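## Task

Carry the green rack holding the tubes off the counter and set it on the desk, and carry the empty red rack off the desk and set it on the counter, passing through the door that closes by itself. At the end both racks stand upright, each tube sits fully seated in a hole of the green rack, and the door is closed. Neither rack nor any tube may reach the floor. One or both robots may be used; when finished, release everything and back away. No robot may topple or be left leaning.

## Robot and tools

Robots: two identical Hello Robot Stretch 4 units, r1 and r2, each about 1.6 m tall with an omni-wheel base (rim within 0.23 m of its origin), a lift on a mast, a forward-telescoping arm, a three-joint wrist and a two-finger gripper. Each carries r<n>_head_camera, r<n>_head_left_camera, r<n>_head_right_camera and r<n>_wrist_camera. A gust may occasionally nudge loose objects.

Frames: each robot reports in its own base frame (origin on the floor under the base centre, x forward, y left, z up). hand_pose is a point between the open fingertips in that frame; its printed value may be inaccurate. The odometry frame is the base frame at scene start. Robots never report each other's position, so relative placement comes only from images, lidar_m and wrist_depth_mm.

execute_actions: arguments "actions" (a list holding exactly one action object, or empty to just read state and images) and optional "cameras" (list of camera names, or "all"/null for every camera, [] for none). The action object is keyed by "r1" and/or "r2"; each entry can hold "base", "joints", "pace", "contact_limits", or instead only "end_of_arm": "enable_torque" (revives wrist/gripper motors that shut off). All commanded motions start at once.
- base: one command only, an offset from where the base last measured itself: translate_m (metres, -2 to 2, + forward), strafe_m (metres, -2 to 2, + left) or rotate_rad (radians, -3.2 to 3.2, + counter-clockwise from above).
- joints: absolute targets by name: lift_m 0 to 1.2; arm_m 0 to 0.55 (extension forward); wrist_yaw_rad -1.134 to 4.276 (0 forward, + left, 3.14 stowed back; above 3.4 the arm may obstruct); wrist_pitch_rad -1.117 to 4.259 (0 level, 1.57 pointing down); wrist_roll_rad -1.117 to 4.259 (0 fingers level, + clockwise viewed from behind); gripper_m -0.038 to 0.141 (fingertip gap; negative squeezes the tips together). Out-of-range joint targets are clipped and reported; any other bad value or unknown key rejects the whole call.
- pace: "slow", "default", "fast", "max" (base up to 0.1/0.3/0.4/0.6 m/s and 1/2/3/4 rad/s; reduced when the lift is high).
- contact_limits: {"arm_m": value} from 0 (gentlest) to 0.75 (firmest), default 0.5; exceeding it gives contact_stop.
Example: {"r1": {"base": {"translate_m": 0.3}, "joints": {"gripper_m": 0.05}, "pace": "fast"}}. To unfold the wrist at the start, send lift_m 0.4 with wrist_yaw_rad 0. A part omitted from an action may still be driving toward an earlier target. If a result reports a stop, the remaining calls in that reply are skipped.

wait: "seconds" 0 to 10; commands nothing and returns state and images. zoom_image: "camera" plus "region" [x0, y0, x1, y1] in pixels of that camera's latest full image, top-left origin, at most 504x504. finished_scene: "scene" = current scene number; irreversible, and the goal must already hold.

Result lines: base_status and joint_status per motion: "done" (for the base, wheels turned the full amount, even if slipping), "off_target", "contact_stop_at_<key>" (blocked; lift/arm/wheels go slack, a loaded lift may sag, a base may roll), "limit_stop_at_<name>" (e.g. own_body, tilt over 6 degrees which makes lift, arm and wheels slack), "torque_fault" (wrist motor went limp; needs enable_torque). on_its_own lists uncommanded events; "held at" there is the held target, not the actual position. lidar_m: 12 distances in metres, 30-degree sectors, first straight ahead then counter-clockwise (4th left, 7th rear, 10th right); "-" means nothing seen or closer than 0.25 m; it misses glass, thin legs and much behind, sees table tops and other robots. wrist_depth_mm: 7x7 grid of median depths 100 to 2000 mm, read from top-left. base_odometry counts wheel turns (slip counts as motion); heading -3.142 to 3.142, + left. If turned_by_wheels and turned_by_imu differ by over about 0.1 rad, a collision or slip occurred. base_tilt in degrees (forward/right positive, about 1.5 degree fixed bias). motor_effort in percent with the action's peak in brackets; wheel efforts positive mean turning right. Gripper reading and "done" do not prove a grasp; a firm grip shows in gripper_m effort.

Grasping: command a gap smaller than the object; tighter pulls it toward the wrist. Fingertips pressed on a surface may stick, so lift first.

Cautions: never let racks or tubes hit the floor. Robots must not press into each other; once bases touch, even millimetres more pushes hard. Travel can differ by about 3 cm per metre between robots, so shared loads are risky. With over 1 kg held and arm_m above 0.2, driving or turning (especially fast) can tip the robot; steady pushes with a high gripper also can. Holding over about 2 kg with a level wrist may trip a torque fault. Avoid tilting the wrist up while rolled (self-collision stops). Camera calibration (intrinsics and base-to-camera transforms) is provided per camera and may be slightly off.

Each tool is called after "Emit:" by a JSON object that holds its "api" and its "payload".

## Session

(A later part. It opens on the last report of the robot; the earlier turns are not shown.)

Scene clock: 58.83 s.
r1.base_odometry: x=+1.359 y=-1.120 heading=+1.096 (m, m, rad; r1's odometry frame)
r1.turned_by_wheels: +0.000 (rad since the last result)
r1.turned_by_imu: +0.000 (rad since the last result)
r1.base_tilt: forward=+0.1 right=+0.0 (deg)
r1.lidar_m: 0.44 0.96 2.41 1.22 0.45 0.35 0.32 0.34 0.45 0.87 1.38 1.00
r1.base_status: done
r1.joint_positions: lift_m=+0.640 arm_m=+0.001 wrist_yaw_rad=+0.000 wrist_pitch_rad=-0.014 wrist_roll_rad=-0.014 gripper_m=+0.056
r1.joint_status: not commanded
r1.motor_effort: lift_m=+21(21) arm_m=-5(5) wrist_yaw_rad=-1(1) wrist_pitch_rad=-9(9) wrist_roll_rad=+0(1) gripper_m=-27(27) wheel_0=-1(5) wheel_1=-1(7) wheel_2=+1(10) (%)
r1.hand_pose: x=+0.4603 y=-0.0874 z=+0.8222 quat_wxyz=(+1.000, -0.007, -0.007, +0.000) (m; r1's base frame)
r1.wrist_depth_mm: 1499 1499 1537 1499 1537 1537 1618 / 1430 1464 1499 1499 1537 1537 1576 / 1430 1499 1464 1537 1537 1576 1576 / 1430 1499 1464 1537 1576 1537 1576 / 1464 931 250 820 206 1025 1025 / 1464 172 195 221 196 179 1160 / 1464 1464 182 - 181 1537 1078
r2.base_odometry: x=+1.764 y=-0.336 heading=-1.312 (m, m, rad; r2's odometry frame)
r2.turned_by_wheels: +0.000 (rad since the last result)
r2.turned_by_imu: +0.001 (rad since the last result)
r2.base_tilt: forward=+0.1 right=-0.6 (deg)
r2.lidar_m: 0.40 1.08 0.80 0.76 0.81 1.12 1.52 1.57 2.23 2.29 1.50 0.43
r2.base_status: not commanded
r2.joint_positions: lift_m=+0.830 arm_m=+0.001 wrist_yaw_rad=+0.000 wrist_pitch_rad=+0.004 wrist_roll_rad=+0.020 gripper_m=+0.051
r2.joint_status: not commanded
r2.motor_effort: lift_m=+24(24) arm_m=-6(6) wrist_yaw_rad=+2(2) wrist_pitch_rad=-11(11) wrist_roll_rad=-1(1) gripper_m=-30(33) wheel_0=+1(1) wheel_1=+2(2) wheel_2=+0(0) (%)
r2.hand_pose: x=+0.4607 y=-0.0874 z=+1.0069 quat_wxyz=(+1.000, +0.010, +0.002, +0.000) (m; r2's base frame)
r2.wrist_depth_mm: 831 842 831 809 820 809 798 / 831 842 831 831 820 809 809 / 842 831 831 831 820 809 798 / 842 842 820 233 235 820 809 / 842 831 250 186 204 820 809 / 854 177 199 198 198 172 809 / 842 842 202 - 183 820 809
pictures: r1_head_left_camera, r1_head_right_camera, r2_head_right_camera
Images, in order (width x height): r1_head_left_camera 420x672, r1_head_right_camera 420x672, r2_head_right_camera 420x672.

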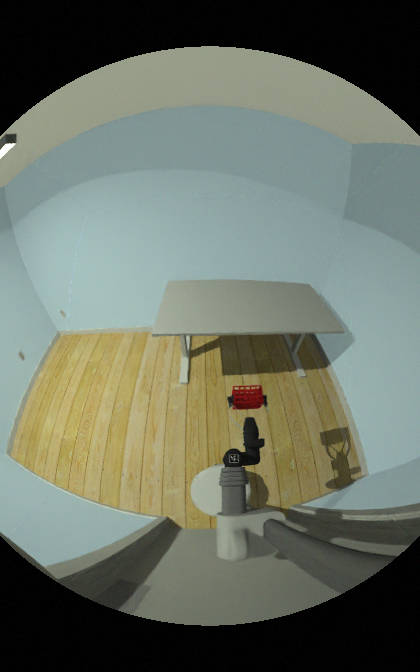

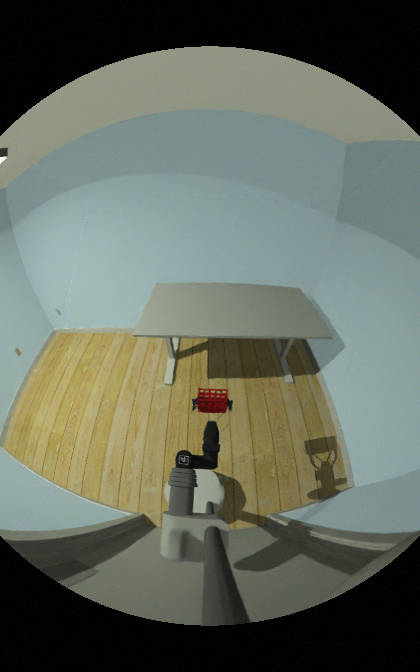

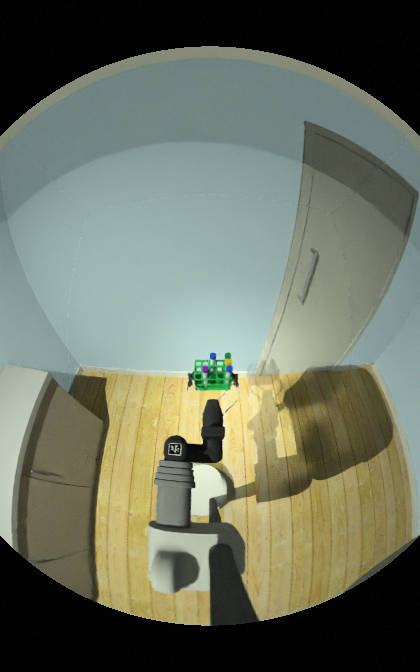

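Emit:
{"api": "execute_actions", "payload": {"actions": [{"r1":{"base":{"translate_m":-0.4},"pace":"slow"}}], "cameras": []}}

Emit:
{"api": "execute_actions", "payload": {"actions": [{"r1":{"base":{"translate_m":-0.57},"pace":"slow"}}], "cameras": ["r1_head_right_camera","r2_head_right_camera"]}}

Scene clock: 78.23 s.
r1.base_odometry: x=+1.176 y=-1.476 heading=+1.096 (m, m, rad; r1's odometry frame)
r1.turned_by_wheels: +0.000 (rad since the last result)
r1.turned_by_imu: +0.001 (rad since the last result)
r1.base_tilt: forward=+0.1 right=+0.0 (deg)
r1.lidar_m: 0.45 1.38 0.39 0.36 0.99 0.31 0.25 - 0.25 0.29 0.55 1.44
r1.base_status: done
r1.joint_positions: lift_m=+0.640 arm_m=+0.001 wrist_yaw_rad=+0.000 wrist_pitch_rad=-0.014 wrist_roll_rad=-0.014 gripper_m=+0.056
r1.joint_status: not commanded
r1.motor_effort: lift_m=+21(21) arm_m=-5(5) wrist_yaw_rad=+0(2) wrist_pitch_rad=-9(9) wrist_roll_rad=-1(0) gripper_m=-27(27) wheel_0=-3(6) wheel_1=-5(8) wheel_2=+4(13) (%)
r1.hand_pose: x=+0.4603 y=-0.0874 z=+0.8222 quat_wxyz=(+1.000, -0.007, -0.007, +0.000) (m; r1's base frame)
r1.wrist_depth_mm: 1863 1863 1921 1863 1921 1983 1618 / 1921 1863 1921 1983 1921 - 1661 / 1863 1863 1863 1921 1921 1983 1618 / 1808 1863 1921 1983 1983 1921 1576 / 1863 1863 249 1661 206 1499 1576 / 1756 172 195 221 196 178 1576 / 1708 1756 182 - 181 1756 1499
r2.base_odometry: x=+1.764 y=-0.336 heading=-1.312 (m, m, rad; r2's odometry frame)
r2.turned_by_wheels: +0.000 (rad since the last result)
r2.turned_by_imu: +0.003 (rad since the last result)
r2.base_tilt: forward=+0.0 right=-0.6 (deg)
r2.lidar_m: 0.40 1.08 0.83 0.75 0.81 1.13 1.53 1.59 2.21 2.28 0.92 0.41
r2.base_status: not commanded
r2.joint_positions: lift_m=+0.830 arm_m=+0.001 wrist_yaw_rad=+0.000 wrist_pitch_rad=+0.004 wrist_roll_rad=+0.020 gripper_m=+0.051
r2.joint_status: not commanded
r2.motor_effort: lift_m=+24(24) arm_m=-6(6) wrist_yaw_rad=+2(2) wrist_pitch_rad=-11(11) wrist_roll_rad=-1(1) gripper_m=-31(33) wheel_0=+1(1) wheel_1=+2(2) wheel_2=+0(0) (%)
r2.hand_pose: x=+0.4607 y=-0.0874 z=+1.0069 quat_wxyz=(+1.000, +0.010, +0.002, +0.000) (m; r2's base frame)
r2.wrist_depth_mm: 842 831 831 809 820 809 - / 842 842 831 820 809 809 - / 854 842 831 809 820 809 - / 854 831 831 235 234 798 - / 866 831 249 186 203 820 - / 831 177 198 198 198 171 - / 854 831 202 - 183 820 -
pictures: none
No camera images: the call's "cameras" was empty. Leave "cameras" out to get every camera's image.

Scene clock: 85.20 s.
r1.base_odometry: x=+0.916 y=-1.982 heading=+1.096 (m, m, rad; r1's odometry frame)
r1.turned_by_wheels: +0.000 (rad since the last result)
r1.turned_by_imu: +0.001 (rad since the last result)
r1.base_tilt: forward=+0.1 right=+0.1 (deg)
r1.lidar_m: 0.43 0.67 0.80 0.75 0.85 2.13 2.02 0.25 - 0.25 0.26 0.59
r1.base_status: done
r1.joint_positions: lift_m=+0.640 arm_m=+0.001 wrist_yaw_rad=+0.000 wrist_pitch_rad=-0.014 wrist_roll_rad=-0.014 gripper_m=+0.056
r1.joint_status: not commanded
r1.motor_effort: lift_m=+21(21) arm_m=-5(5) wrist_yaw_rad=-1(0) wrist_pitch_rad=-9(9) wrist_roll_rad=+0(0) gripper_m=-26(27) wheel_0=-3(5) wheel_1=-5(8) wheel_2=+5(12) (%)
r1.hand_pose: x=+0.4603 y=-0.0874 z=+0.8222 quat_wxyz=(+1.000, -0.007, -0.007, +0.000) (m; r1's base frame)
r1.wrist_depth_mm: - - - - - - 1661 / - - - - - - 1661 / - - - - - - 1661 / - - - - - - 1618 / - - 250 - 206 - 1661 / - 172 195 221 196 179 1661 / 1708 1808 182 - 181 1808 1576
r2.base_odometry: x=+1.764 y=-0.336 heading=-1.312 (m, m, rad; r2's odometry frame)
r2.turned_by_wheels: +0.000 (rad since the last result)
r2.turned_by_imu: +0.002 (rad since the last result)
r2.base_tilt: forward=+0.1 right=-0.6 (deg)
r2.lidar_m: 0.39 1.06 0.82 0.77 0.79 1.12 1.54 1.58 2.21 1.09 0.83 0.42
r2.base_status: not commanded
r2.joint_positions: lift_m=+0.830 arm_m=+0.001 wrist_yaw_rad=+0.000 wrist_pitch_rad=+0.004 wrist_roll_rad=+0.020 gripper_m=+0.051
r2.joint_status: not commanded
r2.motor_effort: lift_m=+24(24) arm_m=-6(6) wrist_yaw_rad=+2(2) wrist_pitch_rad=-11(11) wrist_roll_rad=-2(1) gripper_m=-31(30) wheel_0=+1(1) wheel_1=+2(2) wheel_2=-1(0) (%)
r2.hand_pose: x=+0.4607 y=-0.0874 z=+1.0069 quat_wxyz=(+1.000, +0.010, +0.002, +0.000) (m; r2's base frame)
r2.wrist_depth_mm: 842 842 820 820 809 809 - / 831 842 831 831 820 798 - / 854 854 831 820 809 809 - / 854 842 831 235 233 820 - / 854 831 251 186 204 820 - / 842 177 198 198 198 171 - / 854 842 201 - 183 809 -
pictures: r1_head_right_camera, r2_head_right_camera
Images, in order (width x height): r1_head_right_camera 420x672, r2_head_right_camera 420x672.

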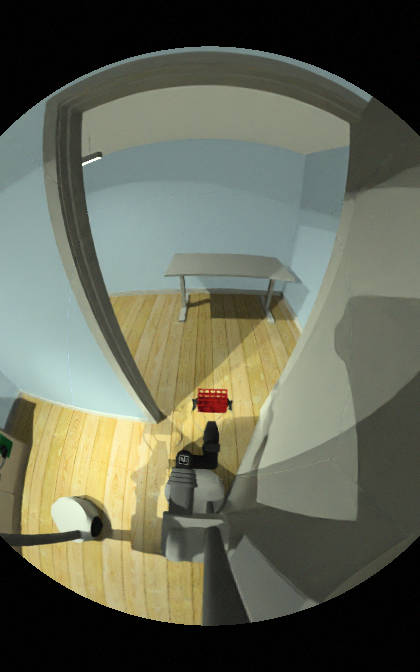

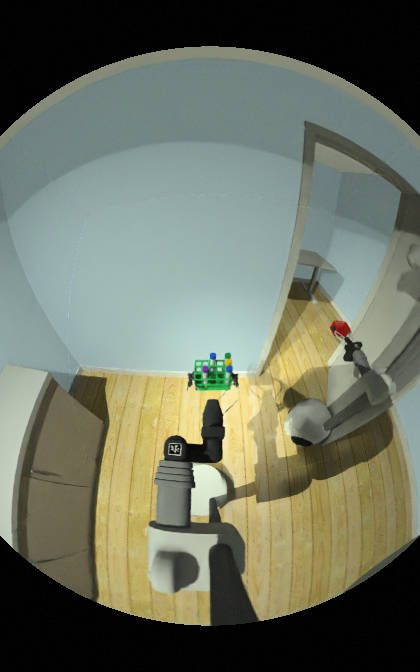

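Emit:
{"api": "execute_actions", "payload": {"actions": [{"r1":{"base":{"rotate_rad":3.05},"pace":"slow"}}], "cameras": []}}

Emit:
{"api": "execute_actions", "payload": {"actions": [{"r1":{"base":{"strafe_m":0.25},"pace":"slow"},"r2":{"base":{"rotate_rad":-0.62},"pace":"slow"}}], "cameras": ["r1_head_left_camera","r2_head_right_camera","r2_head_camera"]}}

Scene clock: 91.57 s.
r1.base_odometry: x=+0.916 y=-1.982 heading=-2.138 (m, m, rad; r1's odometry frame)
r1.turned_by_wheels: +3.049 (rad since the last result)
r1.turned_by_imu: +3.110 (rad since the last result)
r1.base_tilt: forward=+0.2 right=+0.0 (deg)
r1.lidar_m: 0.43 0.25 1.79 0.25 0.25 0.48 1.93 0.66 0.74 0.76 0.76 0.95
r1.base_status: done
r1.joint_positions: lift_m=+0.640 arm_m=+0.001 wrist_yaw_rad=+0.000 wrist_pitch_rad=-0.014 wrist_roll_rad=-0.014 gripper_m=+0.056
r1.joint_status: not commanded
r1.motor_effort: lift_m=+21(21) arm_m=-4(5) wrist_yaw_rad=-1(1) wrist_pitch_rad=-9(9) wrist_roll_rad=-1(1) gripper_m=-27(26) wheel_0=-3(7) wheel_1=-1(9) wheel_2=-5(6) (%)
r1.hand_pose: x=+0.4602 y=-0.0874 z=+0.8222 quat_wxyz=(+1.000, -0.007, -0.007, +0.000) (m; r1's base frame)
r1.wrist_depth_mm: 1661 1708 1756 1808 1863 1921 - / 1618 1661 1756 1808 1921 1921 - / 1618 1661 1756 1808 1863 1983 - / 1661 1661 1756 1863 1863 1983 - / 1661 1661 249 1756 206 1983 - / 1618 172 195 222 195 178 - / 1576 1708 182 - 181 1808 1808
r2.base_odometry: x=+1.764 y=-0.336 heading=-1.312 (m, m, rad; r2's odometry frame)
r2.turned_by_wheels: +0.000 (rad since the last result)
r2.turned_by_imu: +0.002 (rad since the last result)
r2.base_tilt: forward=+0.1 right=-0.6 (deg)
r2.lidar_m: 0.43 1.08 0.81 0.77 0.81 1.14 1.53 1.58 2.21 0.68 0.78 0.41
r2.base_status: not commanded
r2.joint_positions: lift_m=+0.830 arm_m=+0.001 wrist_yaw_rad=+0.000 wrist_pitch_rad=+0.004 wrist_roll_rad=+0.020 gripper_m=+0.051
r2.joint_status: not commanded
r2.motor_effort: lift_m=+24(24) arm_m=-6(6) wrist_yaw_rad=+2(2) wrist_pitch_rad=-11(11) wrist_roll_rad=-1(1) gripper_m=-28(28) wheel_0=+1(1) wheel_1=+2(2) wheel_2=+0(0) (%)
r2.hand_pose: x=+0.4607 y=-0.0874 z=+1.0069 quat_wxyz=(+1.000, +0.010, +0.002, +0.000) (m; r2's base frame)
r2.wrist_depth_mm: 842 831 809 820 809 809 - / 854 820 842 831 809 809 - / 842 842 842 820 820 820 - / 842 842 831 234 234 820 - / 854 842 249 186 203 809 - / 842 176 198 198 198 172 - / 866 842 202 - 183 820 -
pictures: none
No camera images: the call's "cameras" was empty. Leave "cameras" out to get every camera's image.

Scene clock: 95.20 s.
r1.base_odometry: x=+1.126 y=-2.116 heading=-2.138 (m, m, rad; r1's odometry frame)
r1.turned_by_wheels: +0.000 (rad since the last result)
r1.turned_by_imu: +0.000 (rad since the last result)
r1.base_tilt: forward=+0.2 right=+0.0 (deg)
r1.lidar_m: 0.43 0.29 0.25 - 0.25 0.30 1.97 1.97 0.86 0.82 0.80 2.16
r1.base_status: done
r1.joint_positions: lift_m=+0.640 arm_m=+0.001 wrist_yaw_rad=+0.000 wrist_pitch_rad=-0.014 wrist_roll_rad=-0.014 gripper_m=+0.056
r1.joint_status: not commanded
r1.motor_effort: lift_m=+21(21) arm_m=-4(4) wrist_yaw_rad=-1(1) wrist_pitch_rad=-9(9) wrist_roll_rad=-1(1) gripper_m=-27(26) wheel_0=-4(9) wheel_1=+3(8) wheel_2=+0(8) (%)
r1.hand_pose: x=+0.4602 y=-0.0874 z=+0.8222 quat_wxyz=(+1.000, -0.007, -0.007, +0.000) (m; r1's base frame)
r1.wrist_depth_mm: 1618 1708 1708 1808 1808 1921 - / 1576 1661 1756 1756 1863 1921 - / 1661 1661 1756 1756 1863 1863 - / 1618 1661 1756 1756 1863 1921 - / 1618 1661 249 1756 206 1921 - / 1618 172 195 222 195 179 - / 1576 1661 182 - 181 1921 1808
r2.base_odometry: x=+1.764 y=-0.336 heading=-1.932 (m, m, rad; r2's odometry frame)
r2.turned_by_wheels: -0.620 (rad since the last result)
r2.turned_by_imu: -0.608 (rad since the last result)
r2.base_tilt: forward=+0.1 right=-0.6 (deg)
r2.lidar_m: 0.41 1.02 1.06 0.83 0.77 0.80 1.00 1.54 1.59 2.03 0.94 0.41
r2.base_status: done
r2.joint_positions: lift_m=+0.830 arm_m=+0.001 wrist_yaw_rad=+0.000 wrist_pitch_rad=+0.004 wrist_roll_rad=+0.020 gripper_m=+0.051
r2.joint_status: not commanded
r2.motor_effort: lift_m=+24(24) arm_m=-6(6) wrist_yaw_rad=+3(3) wrist_pitch_rad=-12(11) wrist_roll_rad=-2(2) gripper_m=-29(33) wheel_0=+0(4) wheel_1=+1(5) wheel_2=+1(4) (%)
r2.hand_pose: x=+0.4606 y=-0.0874 z=+1.0069 quat_wxyz=(+1.000, +0.010, +0.002, +0.000) (m; r2's base frame)
r2.wrist_depth_mm: 741 820 946 - - 1308 917 / 750 842 931 - - 1281 1025 / 750 820 931 - - 1308 1008 / 750 831 946 234 236 1281 991 / 750 831 250 198 203 891 788 / 750 176 198 217 198 172 891 / 750 842 202 - 183 1182 991
pictures: r1_head_left_camera, r2_head_camera, r2_head_right_camera
Images, in order (width x height): r1_head_left_camera 420x672, r2_head_camera 420x560, r2_head_right_camera 420x672.

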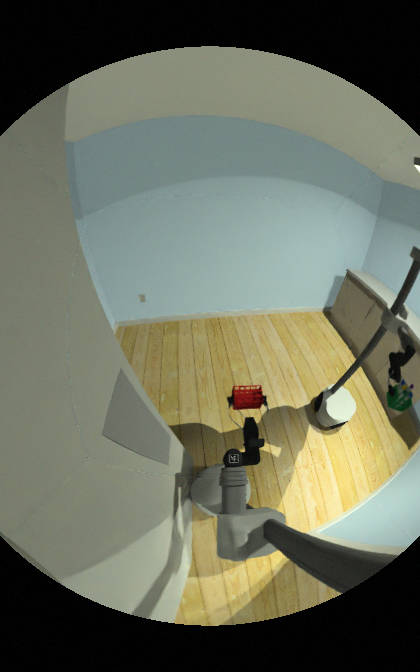

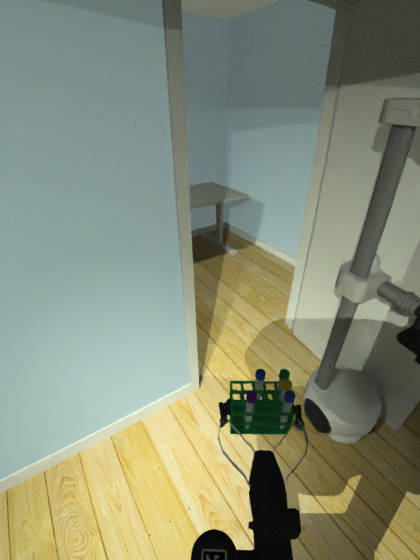

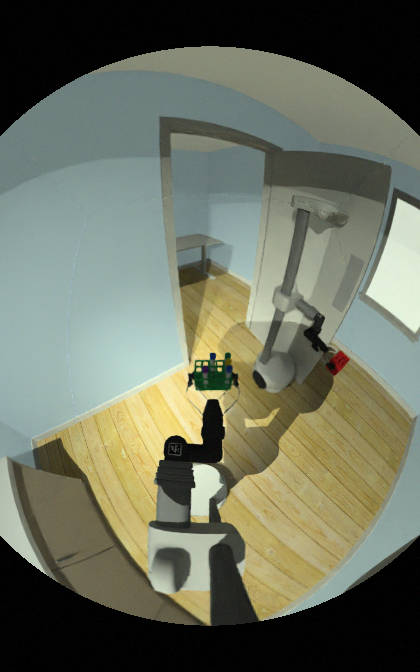

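Emit:
{"api": "execute_actions", "payload": {"actions": [{"r1":{"base":{"translate_m":0.12},"pace":"slow"},"r2":{"base":{"strafe_m":-0.215}}}], "cameras": ["r1_head_left_camera","r2_head_right_camera","r2_head_camera"]}}

Scene clock: 110.10 s.
r1.base_odometry: x=+1.062 y=-2.217 heading=-2.138 (m, m, rad; r1's odometry frame)
r1.turned_by_wheels: +0.000 (rad since the last result)
r1.turned_by_imu: +0.001 (rad since the last result)
r1.base_tilt: forward=+0.2 right=+0.0 (deg)
r1.lidar_m: 0.43 1.89 0.25 - 0.25 0.28 0.78 0.96 0.94 0.68 0.60 2.03
r1.base_status: done
r1.joint_positions: lift_m=+0.640 arm_m=+0.001 wrist_yaw_rad=+0.000 wrist_pitch_rad=-0.014 wrist_roll_rad=-0.014 gripper_m=+0.056
r1.joint_status: not commanded
r1.motor_effort: lift_m=+21(21) arm_m=-4(4) wrist_yaw_rad=-1(0) wrist_pitch_rad=-9(9) wrist_roll_rad=+0(1) gripper_m=-26(27) wheel_0=+3(5) wheel_1=+5(7) wheel_2=-2(6) (%)
r1.hand_pose: x=+0.4602 y=-0.0874 z=+0.8222 quat_wxyz=(+1.000, -0.007, -0.007, +0.000) (m; r1's base frame)
r1.wrist_depth_mm: 1499 1576 1661 1708 1708 1863 1863 / 1499 1537 1618 1661 1756 1808 1863 / 1499 1537 1618 1618 1708 1756 1863 / 1499 1537 1576 1661 1708 1808 1863 / 1537 1537 250 1661 206 1808 1863 / 1464 172 194 222 196 179 1808 / 1464 1576 182 - 181 1708 1863
r2.base_odometry: x=+1.563 y=-0.260 heading=-1.932 (m, m, rad; r2's odometry frame)
r2.turned_by_wheels: +0.000 (rad since the last result)
r2.turned_by_imu: +0.002 (rad since the last result)
r2.base_tilt: forward=+0.0 right=-0.6 (deg)
r2.lidar_m: 0.37 1.14 1.18 1.03 0.92 0.97 1.27 1.41 1.46 1.88 0.74 0.43
r2.base_status: done
r2.joint_positions: lift_m=+0.830 arm_m=+0.001 wrist_yaw_rad=+0.000 wrist_pitch_rad=+0.004 wrist_roll_rad=+0.020 gripper_m=+0.051
r2.joint_status: not commanded
r2.motor_effort: lift_m=+24(24) arm_m=-6(6) wrist_yaw_rad=+2(3) wrist_pitch_rad=-11(11) wrist_roll_rad=-2(1) gripper_m=-29(31) wheel_0=-1(7) wheel_1=+2(7) wheel_2=+1(2) (%)
r2.hand_pose: x=+0.4606 y=-0.0874 z=+1.0069 quat_wxyz=(+1.000, +0.010, +0.002, +0.000) (m; r2's base frame)
r2.wrist_depth_mm: 842 946 - - 1464 976 891 / 831 931 - - 1397 991 878 / 854 960 - - 1430 960 904 / 842 960 - 234 234 741 891 / 842 931 249 198 204 683 831 / 842 176 198 217 200 172 699 / 854 960 202 - 183 715 842
pictures: r1_head_left_camera, r2_head_camera, r2_head_right_camera
Images, in order (width x height): r1_head_left_camera 420x672, r2_head_camera 420x560, r2_head_right_camera 420x672.

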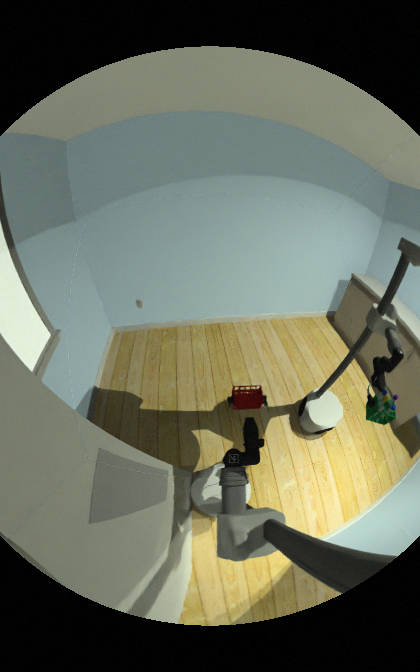

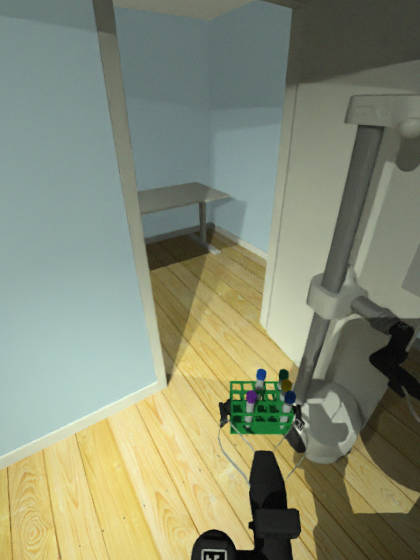

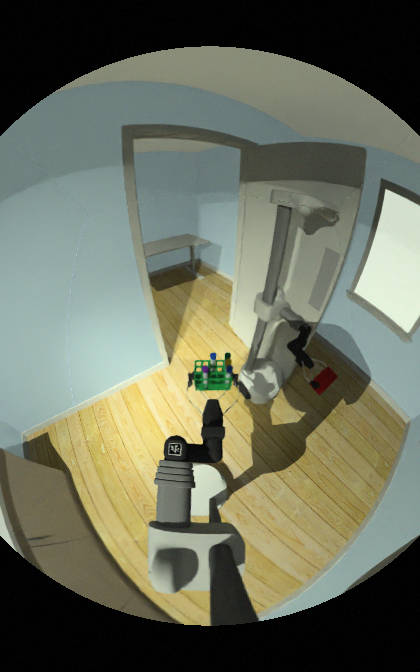

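Emit:
{"api": "execute_actions", "payload": {"actions": [{"r2":{"base":{"translate_m":1.36}}}], "cameras": ["r2_head_right_camera"]}}

Emit:
{"api": "execute_actions", "payload": {"actions": [{"r2":{"base":{"rotate_rad":0.62},"pace":"slow"}}], "cameras": ["r2_head_left_camera","r2_head_camera"]}}

Scene clock: 119.80 s.
r1.base_odometry: x=+1.062 y=-2.217 heading=-2.138 (m, m, rad; r1's odometry frame)
r1.turned_by_wheels: +0.000 (rad since the last result)
r1.turned_by_imu: +0.001 (rad since the last result)
r1.base_tilt: forward=+0.1 right=-0.1 (deg)
r1.lidar_m: 0.44 1.89 0.25 - 0.25 0.28 0.53 0.49 0.93 1.93 1.98 2.03
r1.base_status: not commanded
r1.joint_positions: lift_m=+0.640 arm_m=+0.001 wrist_yaw_rad=+0.000 wrist_pitch_rad=-0.014 wrist_roll_rad=-0.014 gripper_m=+0.056
r1.joint_status: not commanded
r1.motor_effort: lift_m=+21(21) arm_m=-4(4) wrist_yaw_rad=-1(2) wrist_pitch_rad=-8(9) wrist_roll_rad=+0(1) gripper_m=-26(26) wheel_0=+3(3) wheel_1=+5(5) wheel_2=-2(2) (%)
r1.hand_pose: x=+0.4602 y=-0.0874 z=+0.8222 quat_wxyz=(+1.000, -0.007, -0.007, +0.000) (m; r1's base frame)
r1.wrist_depth_mm: 1499 1537 1618 1661 1708 1756 1863 / 1499 1576 1618 1661 1756 1756 1863 / 1499 1576 1618 1661 1756 1756 1863 / 1537 1576 1618 1661 1708 1756 1921 / 1499 1537 251 1661 206 1808 1921 / 1499 172 194 222 195 179 1863 / 1499 1576 182 - 181 1708 1808
r2.base_odometry: x=+1.082 y=-1.532 heading=-1.932 (m, m, rad; r2's odometry frame)
r2.turned_by_wheels: +0.000 (rad since the last result)
r2.turned_by_imu: +0.002 (rad since the last result)
r2.base_tilt: forward=+0.0 right=-0.6 (deg)
r2.lidar_m: 0.38 1.38 1.43 0.34 0.34 1.84 2.32 0.51 0.46 0.49 0.44 0.41
r2.base_status: done
r2.joint_positions: lift_m=+0.830 arm_m=+0.001 wrist_yaw_rad=+0.000 wrist_pitch_rad=+0.004 wrist_roll_rad=+0.020 gripper_m=+0.051
r2.joint_status: not commanded
r2.motor_effort: lift_m=+23(24) arm_m=-6(6) wrist_yaw_rad=+2(2) wrist_pitch_rad=-11(11) wrist_roll_rad=-1(1) gripper_m=-31(32) wheel_0=+0(4) wheel_1=+0(5) wheel_2=+0(8) (%)
r2.hand_pose: x=+0.4607 y=-0.0874 z=+1.0070 quat_wxyz=(+1.000, +0.010, +0.002, +0.000) (m; r2's base frame)
r2.wrist_depth_mm: 1661 1863 - - 1537 1255 1025 / 1661 1863 - - 1576 1229 1008 / 1661 1863 - - 1537 1205 1025 / 1708 1921 - 234 235 1205 1042 / 1661 1808 251 186 203 1160 1042 / 1229 176 198 198 198 172 991 / 1756 1863 202 - 183 1118 976
pictures: r2_head_right_camera
Images, in order (width x height): r2_head_right_camera 420x672.

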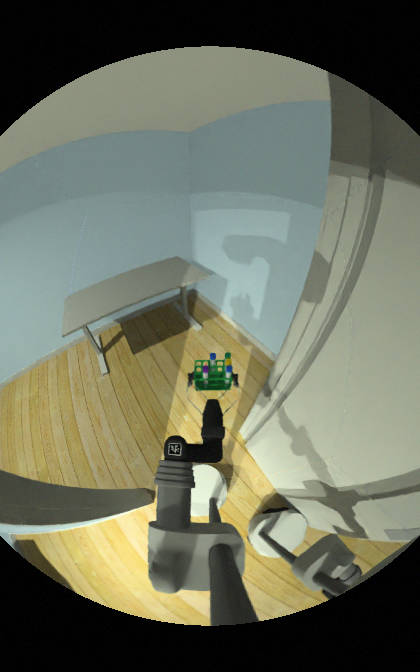

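Scene clock: 121.67 s.
r1.base_odometry: x=+1.062 y=-2.217 heading=-2.138 (m, m, rad; r1's odometry frame)
r1.turned_by_wheels: +0.000 (rad since the last result)
r1.turned_by_imu: +0.000 (rad since the last result)
r1.base_tilt: forward=+0.1 right=+0.0 (deg)
r1.lidar_m: 0.44 1.87 0.25 - 0.25 0.30 0.53 0.46 0.92 1.93 1.99 2.05
r1.base_status: not commanded
r1.joint_positions: lift_m=+0.640 arm_m=+0.001 wrist_yaw_rad=+0.000 wrist_pitch_rad=-0.014 wrist_roll_rad=-0.014 gripper_m=+0.056
r1.joint_status: not commanded
r1.motor_effort: lift_m=+21(21) arm_m=-4(4) wrist_yaw_rad=-2(2) wrist_pitch_rad=-9(9) wrist_roll_rad=-1(1) gripper_m=-26(26) wheel_0=+3(3) wheel_1=+6(5) wheel_2=-2(2) (%)
r1.hand_pose: x=+0.4602 y=-0.0874 z=+0.8222 quat_wxyz=(+1.000, -0.007, -0.007, +0.000) (m; r1's base frame)
r1.wrist_depth_mm: 1464 1576 1618 1576 1756 1808 1863 / 1537 1537 1618 1661 1661 1808 1808 / 1499 1537 1661 1661 1708 1808 1808 / 1499 1576 1576 1618 1708 1808 1863 / 1464 1537 249 1618 206 1808 1863 / 1537 172 195 221 196 179 1863 / 1464 1499 181 - 182 1756 1863
r2.base_odometry: x=+1.082 y=-1.532 heading=-1.312 (m, m, rad; r2's odometry frame)
r2.turned_by_wheels: +0.620 (rad since the last result)
r2.turned_by_imu: +0.609 (rad since the last result)
r2.base_tilt: forward=+0.1 right=-0.6 (deg)
r2.lidar_m: 0.39 1.44 0.32 0.34 1.82 2.47 0.46 0.46 0.45 0.46 0.53 0.41
r2.base_status: done
r2.joint_positions: lift_m=+0.830 arm_m=+0.001 wrist_yaw_rad=+0.000 wrist_pitch_rad=+0.004 wrist_roll_rad=+0.020 gripper_m=+0.051
r2.joint_status: not commanded
r2.motor_effort: lift_m=+23(23) arm_m=-6(6) wrist_yaw_rad=+2(2) wrist_pitch_rad=-10(11) wrist_roll_rad=-1(2) gripper_m=-29(29) wheel_0=-1(3) wheel_1=+0(4) wheel_2=-1(6) (%)
r2.hand_pose: x=+0.4607 y=-0.0874 z=+1.0070 quat_wxyz=(+1.000, +0.010, +0.002, +0.000) (m; r2's base frame)
r2.wrist_depth_mm: - - 1921 1983 1983 1983 1921 / - - - - 1921 1921 1921 / - - - 1921 1983 1983 1863 / - - - 235 234 - 1921 / - - 249 198 187 1921 1808 / - 177 199 219 198 172 1182 / - - 202 - 185 - 1756
pictures: r2_head_camera, r2_head_left_camera
Images, in order (width x height): r2_head_camera 420x560, r2_head_left_camera 420x672.

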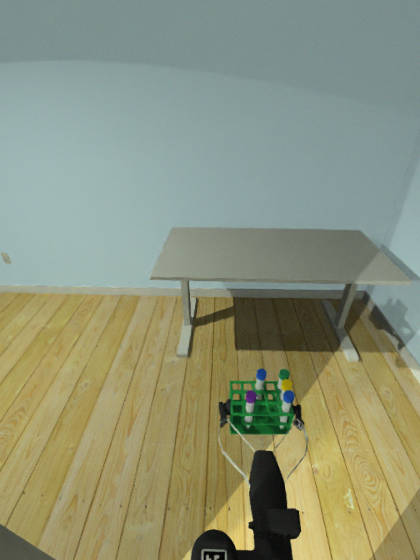

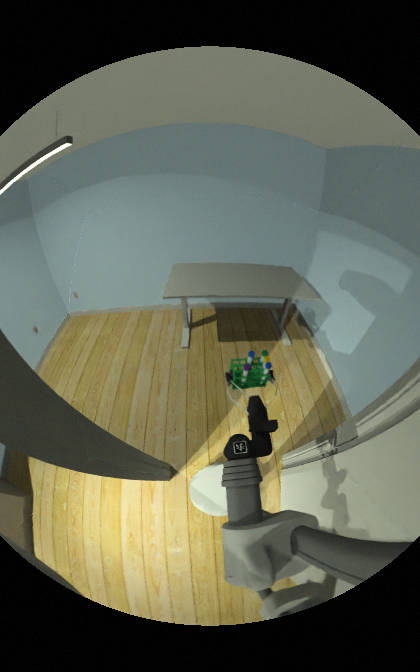

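Emit:
{"api": "execute_actions", "payload": {"actions": [{"r1":{"base":{"translate_m":0.42},"joints":{"lift_m":0.84},"pace":"slow"},"r2":{"base":{"translate_m":0.95},"joints":{"lift_m":0.66,"arm_m":0.25}}}], "cameras": ["r1_head_right_camera","r2_head_camera"]}}

Emit:
{"api": "execute_actions", "payload": {"actions": [{"r1":{"base":{"rotate_rad":-1.4},"pace":"slow"},"r2":{"joints":{"lift_m":0.60},"pace":"slow"}}], "cameras": ["r1_head_right_camera","r1_head_camera","r2_wrist_camera"]}}

Scene clock: 129.97 s.
r1.base_odometry: x=+0.837 y=-2.572 heading=-2.137 (m, m, rad; r1's odometry frame)
r1.turned_by_wheels: +0.000 (rad since the last result)
r1.turned_by_imu: +0.001 (rad since the last result)
r1.base_tilt: forward=+0.0 right=+0.0 (deg)
r1.lidar_m: 0.42 1.47 1.30 1.18 1.21 1.27 0.77 0.59 1.45 1.90 1.95 1.59
r1.base_status: done
r1.joint_positions: lift_m=+0.840 arm_m=+0.001 wrist_yaw_rad=+0.000 wrist_pitch_rad=-0.014 wrist_roll_rad=-0.014 gripper_m=+0.056
r1.joint_status: all done
r1.motor_effort: lift_m=+22(21) arm_m=-4(4) wrist_yaw_rad=-1(1) wrist_pitch_rad=-9(9) wrist_roll_rad=-1(1) gripper_m=-27(26) wheel_0=+4(7) wheel_1=+4(8) wheel_2=-2(9) (%)
r1.hand_pose: x=+0.4602 y=-0.0874 z=+1.0221 quat_wxyz=(+1.000, -0.007, -0.007, +0.000) (m; r1's base frame)
r1.wrist_depth_mm: 1138 1182 1205 1229 1281 1336 1366 / 1138 1182 1205 1229 1308 1366 1397 / 1138 1160 1229 1255 1281 1308 1366 / 1138 1160 1205 1255 1281 1336 1430 / 1118 1138 249 1255 206 1336 1366 / 1118 173 195 222 196 179 1397 / 1118 1160 182 - 182 1336 1397
r2.base_odometry: x=+1.325 y=-2.450 heading=-1.312 (m, m, rad; r2's odometry frame)
r2.turned_by_wheels: +0.000 (rad since the last result)
r2.turned_by_imu: +0.002 (rad since the last result)
r2.base_tilt: forward=+0.1 right=-0.6 (deg)
r2.lidar_m: 0.46 0.47 1.81 2.34 1.04 0.81 1.07 0.89 1.04 1.33 0.68 0.48
r2.base_status: done
r2.joint_positions: lift_m=+0.660 arm_m=+0.249 wrist_yaw_rad=+0.000 wrist_pitch_rad=+0.003 wrist_roll_rad=+0.020 gripper_m=+0.051
r2.joint_status: all done
r2.motor_effort: lift_m=+19(22) arm_m=+5(6) wrist_yaw_rad=+1(3) wrist_pitch_rad=-11(11) wrist_roll_rad=-1(1) gripper_m=-30(30) wheel_0=+0(3) wheel_1=-1(4) wheel_2=+0(10) (%)
r2.hand_pose: x=+0.7084 y=-0.0874 z=+0.8373 quat_wxyz=(+1.000, +0.010, +0.002, +0.000) (m; r2's base frame)
r2.wrist_depth_mm: 820 798 798 788 788 788 768 / 809 798 798 788 798 778 778 / 820 809 798 798 798 788 788 / 809 809 798 234 234 788 778 / 809 820 250 185 188 788 768 / 496 176 198 196 198 173 544 / 349 343 202 - 183 336 334
pictures: r1_head_right_camera, r2_head_camera
Images, in order (width x height): r1_head_right_camera 420x672, r2_head_camera 420x560.

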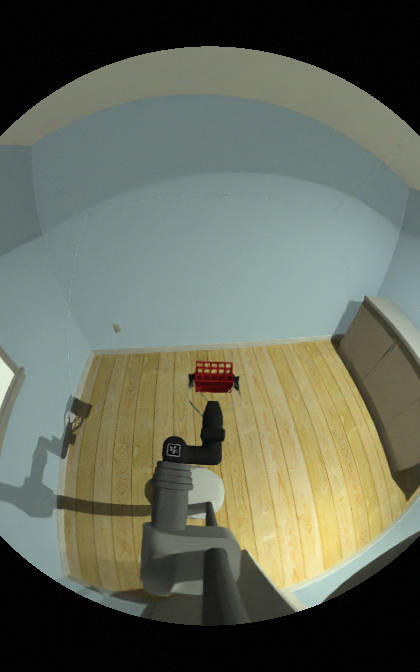

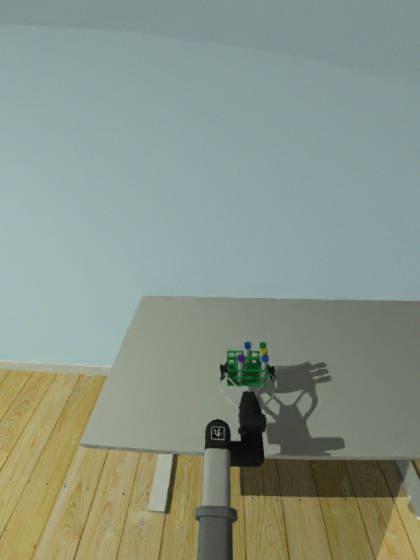

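Scene clock: 132.63 s.
r1.base_odometry: x=+0.837 y=-2.572 heading=+2.746 (m, m, rad; r1's odometry frame)
r1.turned_by_wheels: -1.399 (rad since the last result)
r1.turned_by_imu: -1.427 (rad since the last result)
r1.base_tilt: forward=+0.1 right=-0.1 (deg)
r1.lidar_m: 0.43 2.01 1.49 1.46 1.54 1.23 1.17 1.28 1.19 1.15 1.17 1.72
r1.base_status: done
r1.joint_positions: lift_m=+0.840 arm_m=+0.001 wrist_yaw_rad=+0.000 wrist_pitch_rad=-0.014 wrist_roll_rad=-0.014 gripper_m=+0.056
r1.joint_status: not commanded
r1.motor_effort: lift_m=+22(22) arm_m=-4(4) wrist_yaw_rad=+0(2) wrist_pitch_rad=-9(9) wrist_roll_rad=+0(1) gripper_m=-28(28) wheel_0=+2(6) wheel_1=+3(7) wheel_2=+2(9) (%)
r1.hand_pose: x=+0.4601 y=-0.0874 z=+1.0221 quat_wxyz=(+1.000, -0.007, -0.007, +0.000) (m; r1's base frame)
r1.wrist_depth_mm: - - - - - - 1576 / - - - - - - 1537 / - - - - - - 1537 / - - - - - - 1537 / 1708 1708 250 1661 206 - 1576 / 1708 172 195 222 195 179 1537 / 1756 1708 181 - 181 - 1464
r2.base_odometry: x=+1.325 y=-2.450 heading=-1.312 (m, m, rad; r2's odometry frame)
r2.turned_by_wheels: +0.000 (rad since the last result)
r2.turned_by_imu: +0.001 (rad since the last result)
r2.base_tilt: forward=+0.1 right=-0.6 (deg)
r2.lidar_m: 0.46 0.45 1.78 2.37 1.04 0.79 0.78 0.81 1.05 1.33 0.66 0.47
r2.base_status: not commanded
r2.joint_positions: lift_m=+0.600 arm_m=+0.249 wrist_yaw_rad=+0.000 wrist_pitch_rad=+0.003 wrist_roll_rad=+0.020 gripper_m=+0.051
r2.joint_status: all done
r2.motor_effort: lift_m=+18(16) arm_m=+5(6) wrist_yaw_rad=+2(2) wrist_pitch_rad=-10(11) wrist_roll_rad=-2(1) gripper_m=-30(29) wheel_0=+0(0) wheel_1=-1(1) wheel_2=+0(0) (%)
r2.hand_pose: x=+0.7084 y=-0.0874 z=+0.7775 quat_wxyz=(+1.000, +0.010, +0.002, +0.000) (m; r2's base frame)
r2.wrist_depth_mm: 820 809 788 788 778 768 778 / 820 809 798 788 788 788 768 / 798 809 809 798 778 778 778 / 809 798 798 234 235 778 778 / 603 621 251 185 204 691 691 / 322 176 198 197 198 172 347 / 226 222 197 - 183 218 216
pictures: r1_head_camera, r1_head_right_camera, r2_wrist_camera
camera_calibration (this result's frames):
r2_wrist_camera: T_world_to_cam=[[0.038661, -0.999235, -0.00592469, -0.0992731], [-0.0188631, 0.00519827, -0.999809, 0.843117], [0.999074, 0.0387653, -0.0186477, -0.460764], [0, 0, 0, 1]] pos_world=[0.48008, -0.0857183, 0.833776]
Images, in order (width x height): r1_head_camera 420x560, r1_head_right_camera 420x672, r2_wrist_camera 616x392.

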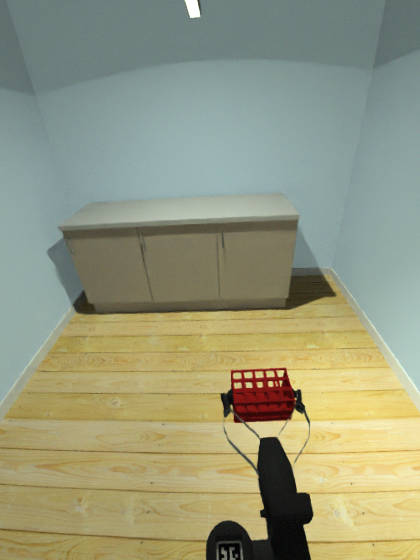

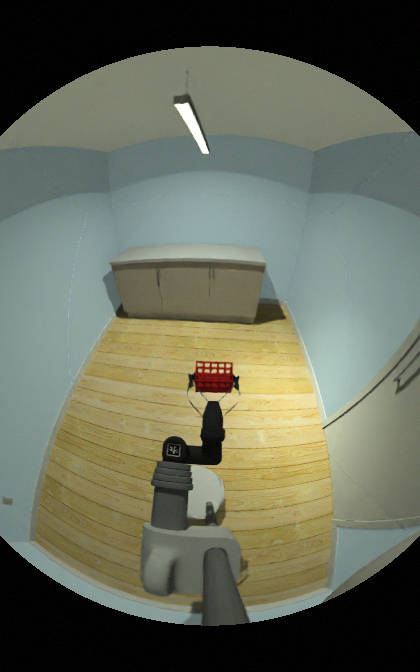

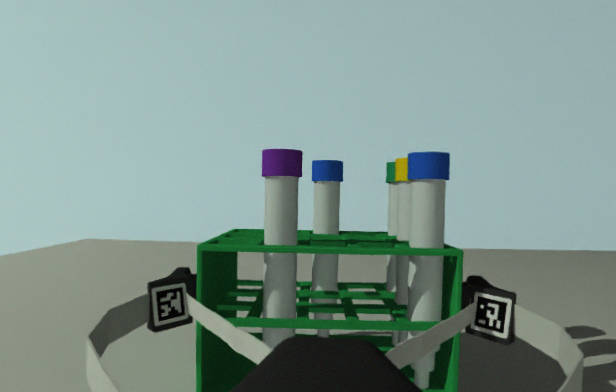

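Emit:
{"api": "execute_actions", "payload": {"actions": [{"r1":{"base":{"translate_m":1.4},"joints":{"arm_m":0.25},"pace":"fast"},"r2":{"joints":{"lift_m":0.591},"pace":"slow"}}], "cameras": ["r1_head_camera"]}}

Scene clock: 139.50 s.
r1.base_odometry: x=-0.456 y=-2.033 heading=+2.747 (m, m, rad; r1's odometry frame)
r1.turned_by_wheels: +0.000 (rad since the last result)
r1.turned_by_imu: +0.003 (rad since the last result)
r1.base_tilt: forward=+0.2 right=+0.0 (deg)
r1.lidar_m: 0.49 0.54 0.76 1.40 1.48 2.09 2.62 1.63 1.25 1.19 0.73 0.53
r1.base_status: done
r1.joint_positions: lift_m=+0.840 arm_m=+0.249 wrist_yaw_rad=+0.000 wrist_pitch_rad=-0.014 wrist_roll_rad=-0.014 gripper_m=+0.056
r1.joint_status: all done
r1.motor_effort: lift_m=+22(22) arm_m=+6(7) wrist_yaw_rad=-2(1) wrist_pitch_rad=-8(9) wrist_roll_rad=-1(0) gripper_m=-27(27) wheel_0=+0(8) wheel_1=+1(8) wheel_2=+2(9) (%)
r1.hand_pose: x=+0.7085 y=-0.0873 z=+1.0222 quat_wxyz=(+1.000, -0.007, -0.007, +0.000) (m; r1's base frame)
r1.wrist_depth_mm: 676 676 668 654 654 654 647 / 668 668 661 661 647 647 647 / 668 668 661 661 654 647 654 / 661 668 668 661 647 654 647 / 668 668 249 654 206 647 647 / 477 173 195 222 196 179 512 / 317 327 182 - 181 338 334
r2.base_odometry: x=+1.325 y=-2.450 heading=-1.312 (m, m, rad; r2's odometry frame)
r2.turned_by_wheels: +0.000 (rad since the last result)
r2.turned_by_imu: +0.002 (rad since the last result)
r2.base_tilt: forward=+0.1 right=-0.6 (deg)
r2.lidar_m: 0.47 0.47 1.78 2.34 1.04 0.79 0.81 0.85 1.07 1.34 0.66 0.49
r2.base_status: not commanded
r2.joint_positions: lift_m=+0.591 arm_m=+0.249 wrist_yaw_rad=+0.000 wrist_pitch_rad=+0.001 wrist_roll_rad=+0.020 gripper_m=+0.051
r2.joint_status: all done
r2.motor_effort: lift_m=+16(17) arm_m=+6(5) wrist_yaw_rad=+2(2) wrist_pitch_rad=-5(10) wrist_roll_rad=-1(1) gripper_m=-31(29) wheel_0=+0(0) wheel_1=-1(1) wheel_2=+0(0) (%)
r2.hand_pose: x=+0.7084 y=-0.0874 z=+0.7692 quat_wxyz=(+1.000, +0.010, +0.001, +0.000) (m; r2's base frame)
r2.wrist_depth_mm: 809 809 809 809 798 788 768 / 820 798 798 788 788 788 768 / 820 809 788 788 778 788 778 / 820 798 809 234 234 788 788 / 574 597 250 185 202 661 676 / 303 176 199 197 198 172 329 / 213 209 195 - 183 204 203
pictures: r1_head_camera
Images, in order (width x height): r1_head_camera 420x560.

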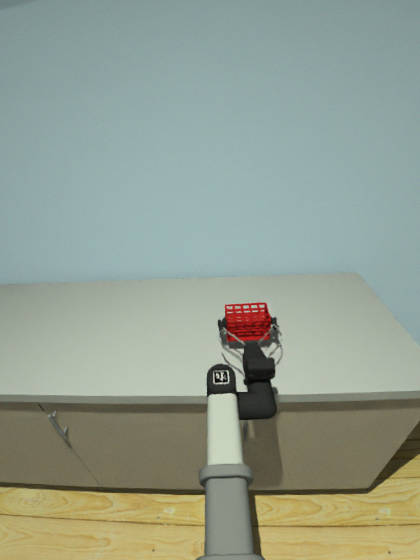

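Emit:
{"api": "execute_actions", "payload": {"actions": [{"r1":{"joints":{"lift_m":0.782},"pace":"slow"},"r2":{"joints":{"gripper_m":0.141}}}], "cameras": ["r1_wrist_camera","r2_wrist_camera"]}}

Scene clock: 142.77 s.
r1.base_odometry: x=-0.456 y=-2.033 heading=+2.747 (m, m, rad; r1's odometry frame)
r1.turned_by_wheels: +0.000 (rad since the last result)
r1.turned_by_imu: +0.000 (rad since the last result)
r1.base_tilt: forward=+0.1 right=+0.0 (deg)
r1.lidar_m: 0.51 0.54 0.75 1.40 1.47 2.09 2.62 1.67 1.25 1.19 0.71 0.53
r1.base_status: not commanded
r1.joint_positions: lift_m=+0.782 arm_m=+0.249 wrist_yaw_rad=+0.000 wrist_pitch_rad=-0.015 wrist_roll_rad=-0.014 gripper_m=+0.056
r1.joint_status: all done
r1.motor_effort: lift_m=+16(21) arm_m=+5(6) wrist_yaw_rad=-2(1) wrist_pitch_rad=-6(9) wrist_roll_rad=+0(1) gripper_m=-26(27) wheel_0=+1(0) wheel_1=+1(1) wheel_2=+2(2) (%)
r1.hand_pose: x=+0.7085 y=-0.0874 z=+0.9649 quat_wxyz=(+1.000, -0.007, -0.008, +0.000) (m; r1's base frame)
r1.wrist_depth_mm: 676 676 654 661 654 647 640 / 668 668 661 661 654 647 647 / 676 676 661 661 654 647 654 / 668 661 661 654 654 647 647 / 609 661 250 559 206 647 647 / 310 172 195 221 195 179 332 / 205 212 182 - 181 219 217
r2.base_odometry: x=+1.325 y=-2.450 heading=-1.312 (m, m, rad; r2's odometry frame)
r2.turned_by_wheels: +0.000 (rad since the last result)
r2.turned_by_imu: +0.001 (rad since the last result)
r2.base_tilt: forward=+0.1 right=-0.6 (deg)
r2.lidar_m: 0.47 0.47 1.79 2.36 1.05 0.81 0.79 0.84 1.05 1.33 0.66 0.50
r2.base_status: not commanded
r2.joint_positions: lift_m=+0.591 arm_m=+0.249 wrist_yaw_rad=+0.000 wrist_pitch_rad=+0.001 wrist_roll_rad=+0.020 gripper_m=+0.141
r2.joint_status: all done
r2.motor_effort: lift_m=+16(16) arm_m=+6(5) wrist_yaw_rad=+3(2) wrist_pitch_rad=-4(5) wrist_roll_rad=-2(1) gripper_m=+2(30) wheel_0=+0(0) wheel_1=-1(1) wheel_2=+0(0) (%)
r2.hand_pose: x=+0.7084 y=-0.0874 z=+0.7693 quat_wxyz=(+1.000, +0.010, +0.000, +0.000) (m; r2's base frame)
r2.wrist_depth_mm: 809 798 809 788 788 778 778 / 820 809 798 788 788 778 778 / 809 820 798 798 798 788 768 / 809 820 798 257 262 778 788 / 574 591 276 208 220 668 691 / 301 286 212 203 203 197 334 / 212 211 212 - 208 218 234
pictures: r1_wrist_camera, r2_wrist_camera
camera_calibration (this result's frames):
r1_wrist_camera: T_world_to_cam=[[-0.00969588, -0.999216, 0.0383762, -0.128195], [0.0256355, -0.0386138, -0.998925, 0.998259], [0.999624, -0.00870167, 0.0259898, -0.50854], [0, 0, 0, 1]] pos_world=[0.481515, -0.0939732, 1.01532]
r2_wrist_camera: T_world_to_cam=[[0.0385317, -0.99924, -0.00582999, -0.0993441], [-0.0164112, 0.00520073, -0.999852, 0.83329], [0.999123, 0.0386217, -0.0161983, -0.462836], [0, 0, 0, 1]] pos_world=[0.479933, -0.0857269, 0.82509]
Images, in order (width x height): r1_wrist_camera 616x392, r2_wrist_camera 616x392.

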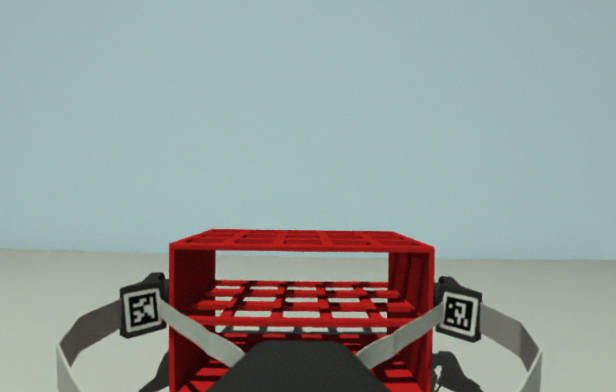

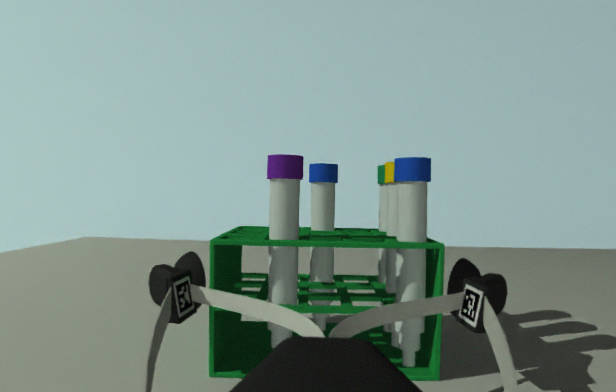

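Emit:
{"api": "execute_actions", "payload": {"actions": [{"r1":{"joints":{"gripper_m":0.141}},"r2":{"joints":{"arm_m":0},"base":{"translate_m":-0.2}}}], "cameras": ["r1_wrist_camera"]}}

Emit:
{"api": "execute_actions", "payload": {"actions": [{"r1":{"joints":{"arm_m":0},"base":{"translate_m":-0.25}}}], "cameras": ["r1_head_camera","r1_head_right_camera","r2_head_right_camera","r2_wrist_camera"]}}

Scene clock: 147.47 s.
r1.base_odometry: x=-0.456 y=-2.033 heading=+2.747 (m, m, rad; r1's odometry frame)
r1.turned_by_wheels: +0.000 (rad since the last result)
r1.turned_by_imu: +0.000 (rad since the last result)
r1.base_tilt: forward=+0.1 right=+0.0 (deg)
r1.lidar_m: 0.51 0.54 0.74 1.40 1.48 2.11 2.61 1.65 1.24 1.19 0.71 0.52
r1.base_status: not commanded
r1.joint_positions: lift_m=+0.782 arm_m=+0.249 wrist_yaw_rad=+0.000 wrist_pitch_rad=-0.016 wrist_roll_rad=-0.014 gripper_m=+0.141
r1.joint_status: all done
r1.motor_effort: lift_m=+16(16) arm_m=+5(5) wrist_yaw_rad=-1(1) wrist_pitch_rad=-4(5) wrist_roll_rad=-1(1) gripper_m=+1(26) wheel_0=+1(1) wheel_1=+1(1) wheel_2=+2(2) (%)
r1.hand_pose: x=+0.7085 y=-0.0874 z=+0.9650 quat_wxyz=(+1.000, -0.007, -0.008, +0.000) (m; r1's base frame)
r1.wrist_depth_mm: 668 676 661 668 661 647 647 / 676 668 668 661 654 654 647 / 676 661 661 661 654 654 640 / 676 661 668 654 654 647 640 / 621 661 477 559 488 647 647 / 310 264 222 267 211 277 334 / 213 212 211 - 213 220 234
r2.base_odometry: x=+1.274 y=-2.257 heading=-1.313 (m, m, rad; r2's odometry frame)
r2.turned_by_wheels: +0.000 (rad since the last result)
r2.turned_by_imu: +0.001 (rad since the last result)
r2.base_tilt: forward=+0.1 right=-0.5 (deg)
r2.lidar_m: 0.64 0.66 2.06 2.15 0.77 0.64 0.59 0.62 0.76 1.34 0.94 0.68
r2.base_status: done
r2.joint_positions: lift_m=+0.591 arm_m=+0.001 wrist_yaw_rad=+0.000 wrist_pitch_rad=+0.002 wrist_roll_rad=+0.020 gripper_m=+0.141
r2.joint_status: all done
r2.motor_effort: lift_m=+17(17) arm_m=-6(7) wrist_yaw_rad=+3(0) wrist_pitch_rad=-8(8) wrist_roll_rad=-1(1) gripper_m=+0(2) wheel_0=-1(3) wheel_1=+0(5) wheel_2=-1(7) (%)
r2.hand_pose: x=+0.4606 y=-0.0875 z=+0.7689 quat_wxyz=(+1.000, +0.010, +0.001, +0.000) (m; r2's base frame)
r2.wrist_depth_mm: 1255 1229 1229 1255 1205 1182 1255 / 1255 1255 1229 1229 1205 1205 1205 / 1308 1255 1229 1229 1229 1205 1205 / 1281 1255 1255 1255 1229 1205 1182 / 569 597 615 634 654 661 676 / 1255 788 439 439 433 197 1182 / 1281 1255 1281 - 1229 1229 1229
pictures: r1_wrist_camera
camera_calibration (this result's frames):
r1_wrist_camera: T_world_to_cam=[[-0.00971022, -0.999216, 0.0383733, -0.128186], [0.025926, -0.0386138, -0.998918, 0.99813], [0.999617, -0.00870485, 0.0262807, -0.508816], [0, 0, 0, 1]] pos_world=[0.481499, -0.0939734, 1.01534]
Images, in order (width x height): r1_wrist_camera 616x392.

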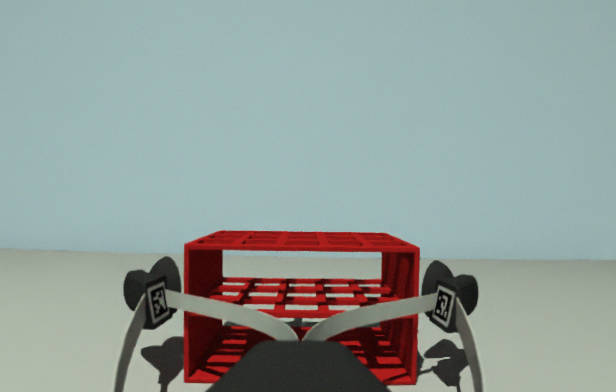

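Scene clock: 149.73 s.
r1.base_odometry: x=-0.225 y=-2.129 heading=+2.747 (m, m, rad; r1's odometry frame)
r1.turned_by_wheels: +0.000 (rad since the last result)
r1.turned_by_imu: +0.000 (rad since the last result)
r1.base_tilt: forward=+0.1 right=+0.0 (deg)
r1.lidar_m: 0.75 0.79 1.14 1.42 1.48 2.13 2.37 1.64 1.23 1.18 1.26 0.78
r1.base_status: done
r1.joint_positions: lift_m=+0.782 arm_m=+0.001 wrist_yaw_rad=+0.000 wrist_pitch_rad=-0.015 wrist_roll_rad=-0.014 gripper_m=+0.141
r1.joint_status: all done
r1.motor_effort: lift_m=+17(17) arm_m=-5(7) wrist_yaw_rad=+0(2) wrist_pitch_rad=-6(7) wrist_roll_rad=+0(1) gripper_m=+1(0) wheel_0=-1(7) wheel_1=-1(6) wheel_2=+0(8) (%)
r1.hand_pose: x=+0.4603 y=-0.0875 z=+0.9648 quat_wxyz=(+1.000, -0.007, -0.008, +0.000) (m; r1's base frame)
r1.wrist_depth_mm: 1182 1138 1182 1138 1138 1160 1138 / 1160 1160 1138 1160 1138 1138 1138 / 1182 1138 1160 1138 1138 1138 1138 / 1182 1160 1138 1138 1160 1138 1118 / 615 647 676 683 699 707 707 / 559 525 530 544 521 521 539 / 554 554 549 - 544 539 544
r2.base_odometry: x=+1.274 y=-2.257 heading=-1.313 (m, m, rad; r2's odometry frame)
r2.turned_by_wheels: +0.000 (rad since the last result)
r2.turned_by_imu: +0.001 (rad since the last result)
r2.base_tilt: forward=+0.1 right=-0.6 (deg)
r2.lidar_m: 0.63 0.68 2.05 2.13 0.75 0.62 0.58 0.63 0.75 1.33 0.95 0.69
r2.base_status: not commanded
r2.joint_positions: lift_m=+0.591 arm_m=+0.001 wrist_yaw_rad=+0.000 wrist_pitch_rad=+0.002 wrist_roll_rad=+0.020 gripper_m=+0.141
r2.joint_status: not commanded
r2.motor_effort: lift_m=+17(17) arm_m=-6(6) wrist_yaw_rad=+3(3) wrist_pitch_rad=-7(7) wrist_roll_rad=-1(1) gripper_m=-1(1) wheel_0=-1(1) wheel_1=+0(0) wheel_2=-1(1) (%)
r2.hand_pose: x=+0.4606 y=-0.0875 z=+0.7689 quat_wxyz=(+1.000, +0.010, +0.001, +0.000) (m; r2's base frame)
r2.wrist_depth_mm: 1255 1255 1255 1229 1229 1229 1229 / 1255 1255 1255 1229 1255 1205 1205 / 1229 1229 1255 1229 1229 1229 1229 / 1308 1229 1255 1229 1255 1205 1229 / 580 591 615 634 654 661 676 / 1308 778 439 436 430 197 1255 / 1255 1281 1255 - 1229 1229 1229
pictures: r1_head_camera, r1_head_right_camera, r2_head_right_camera, r2_wrist_camera
camera_calibration (this result's frames):
r2_wrist_camera: T_world_to_cam=[[0.0383354, -0.999248, -0.00587498, -0.0897298], [-0.0175763, 0.00520412, -0.999832, 0.829272], [0.99911, 0.0384322, -0.0173636, -0.214394], [0, 0, 0, 1]] pos_world=[0.232219, -0.0857383, 0.824883]
Images, in order (width x height): r1_head_camera 420x560, r1_head_right_camera 420x672, r2_head_right_camera 420x672, r2_wrist_camera 616x392.

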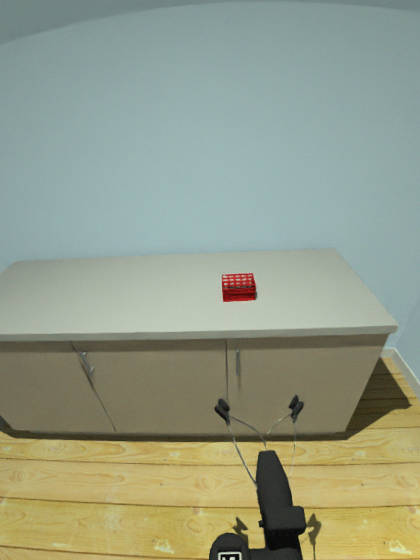

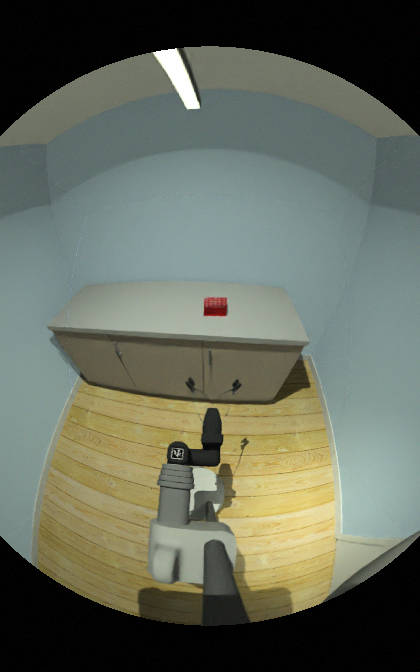

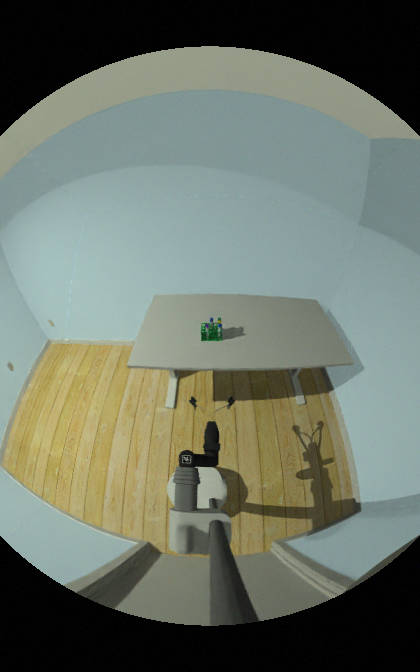

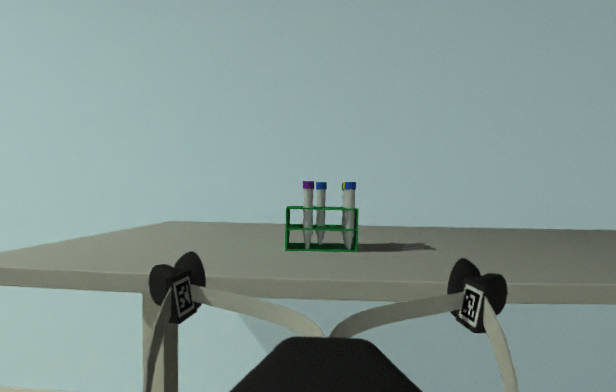

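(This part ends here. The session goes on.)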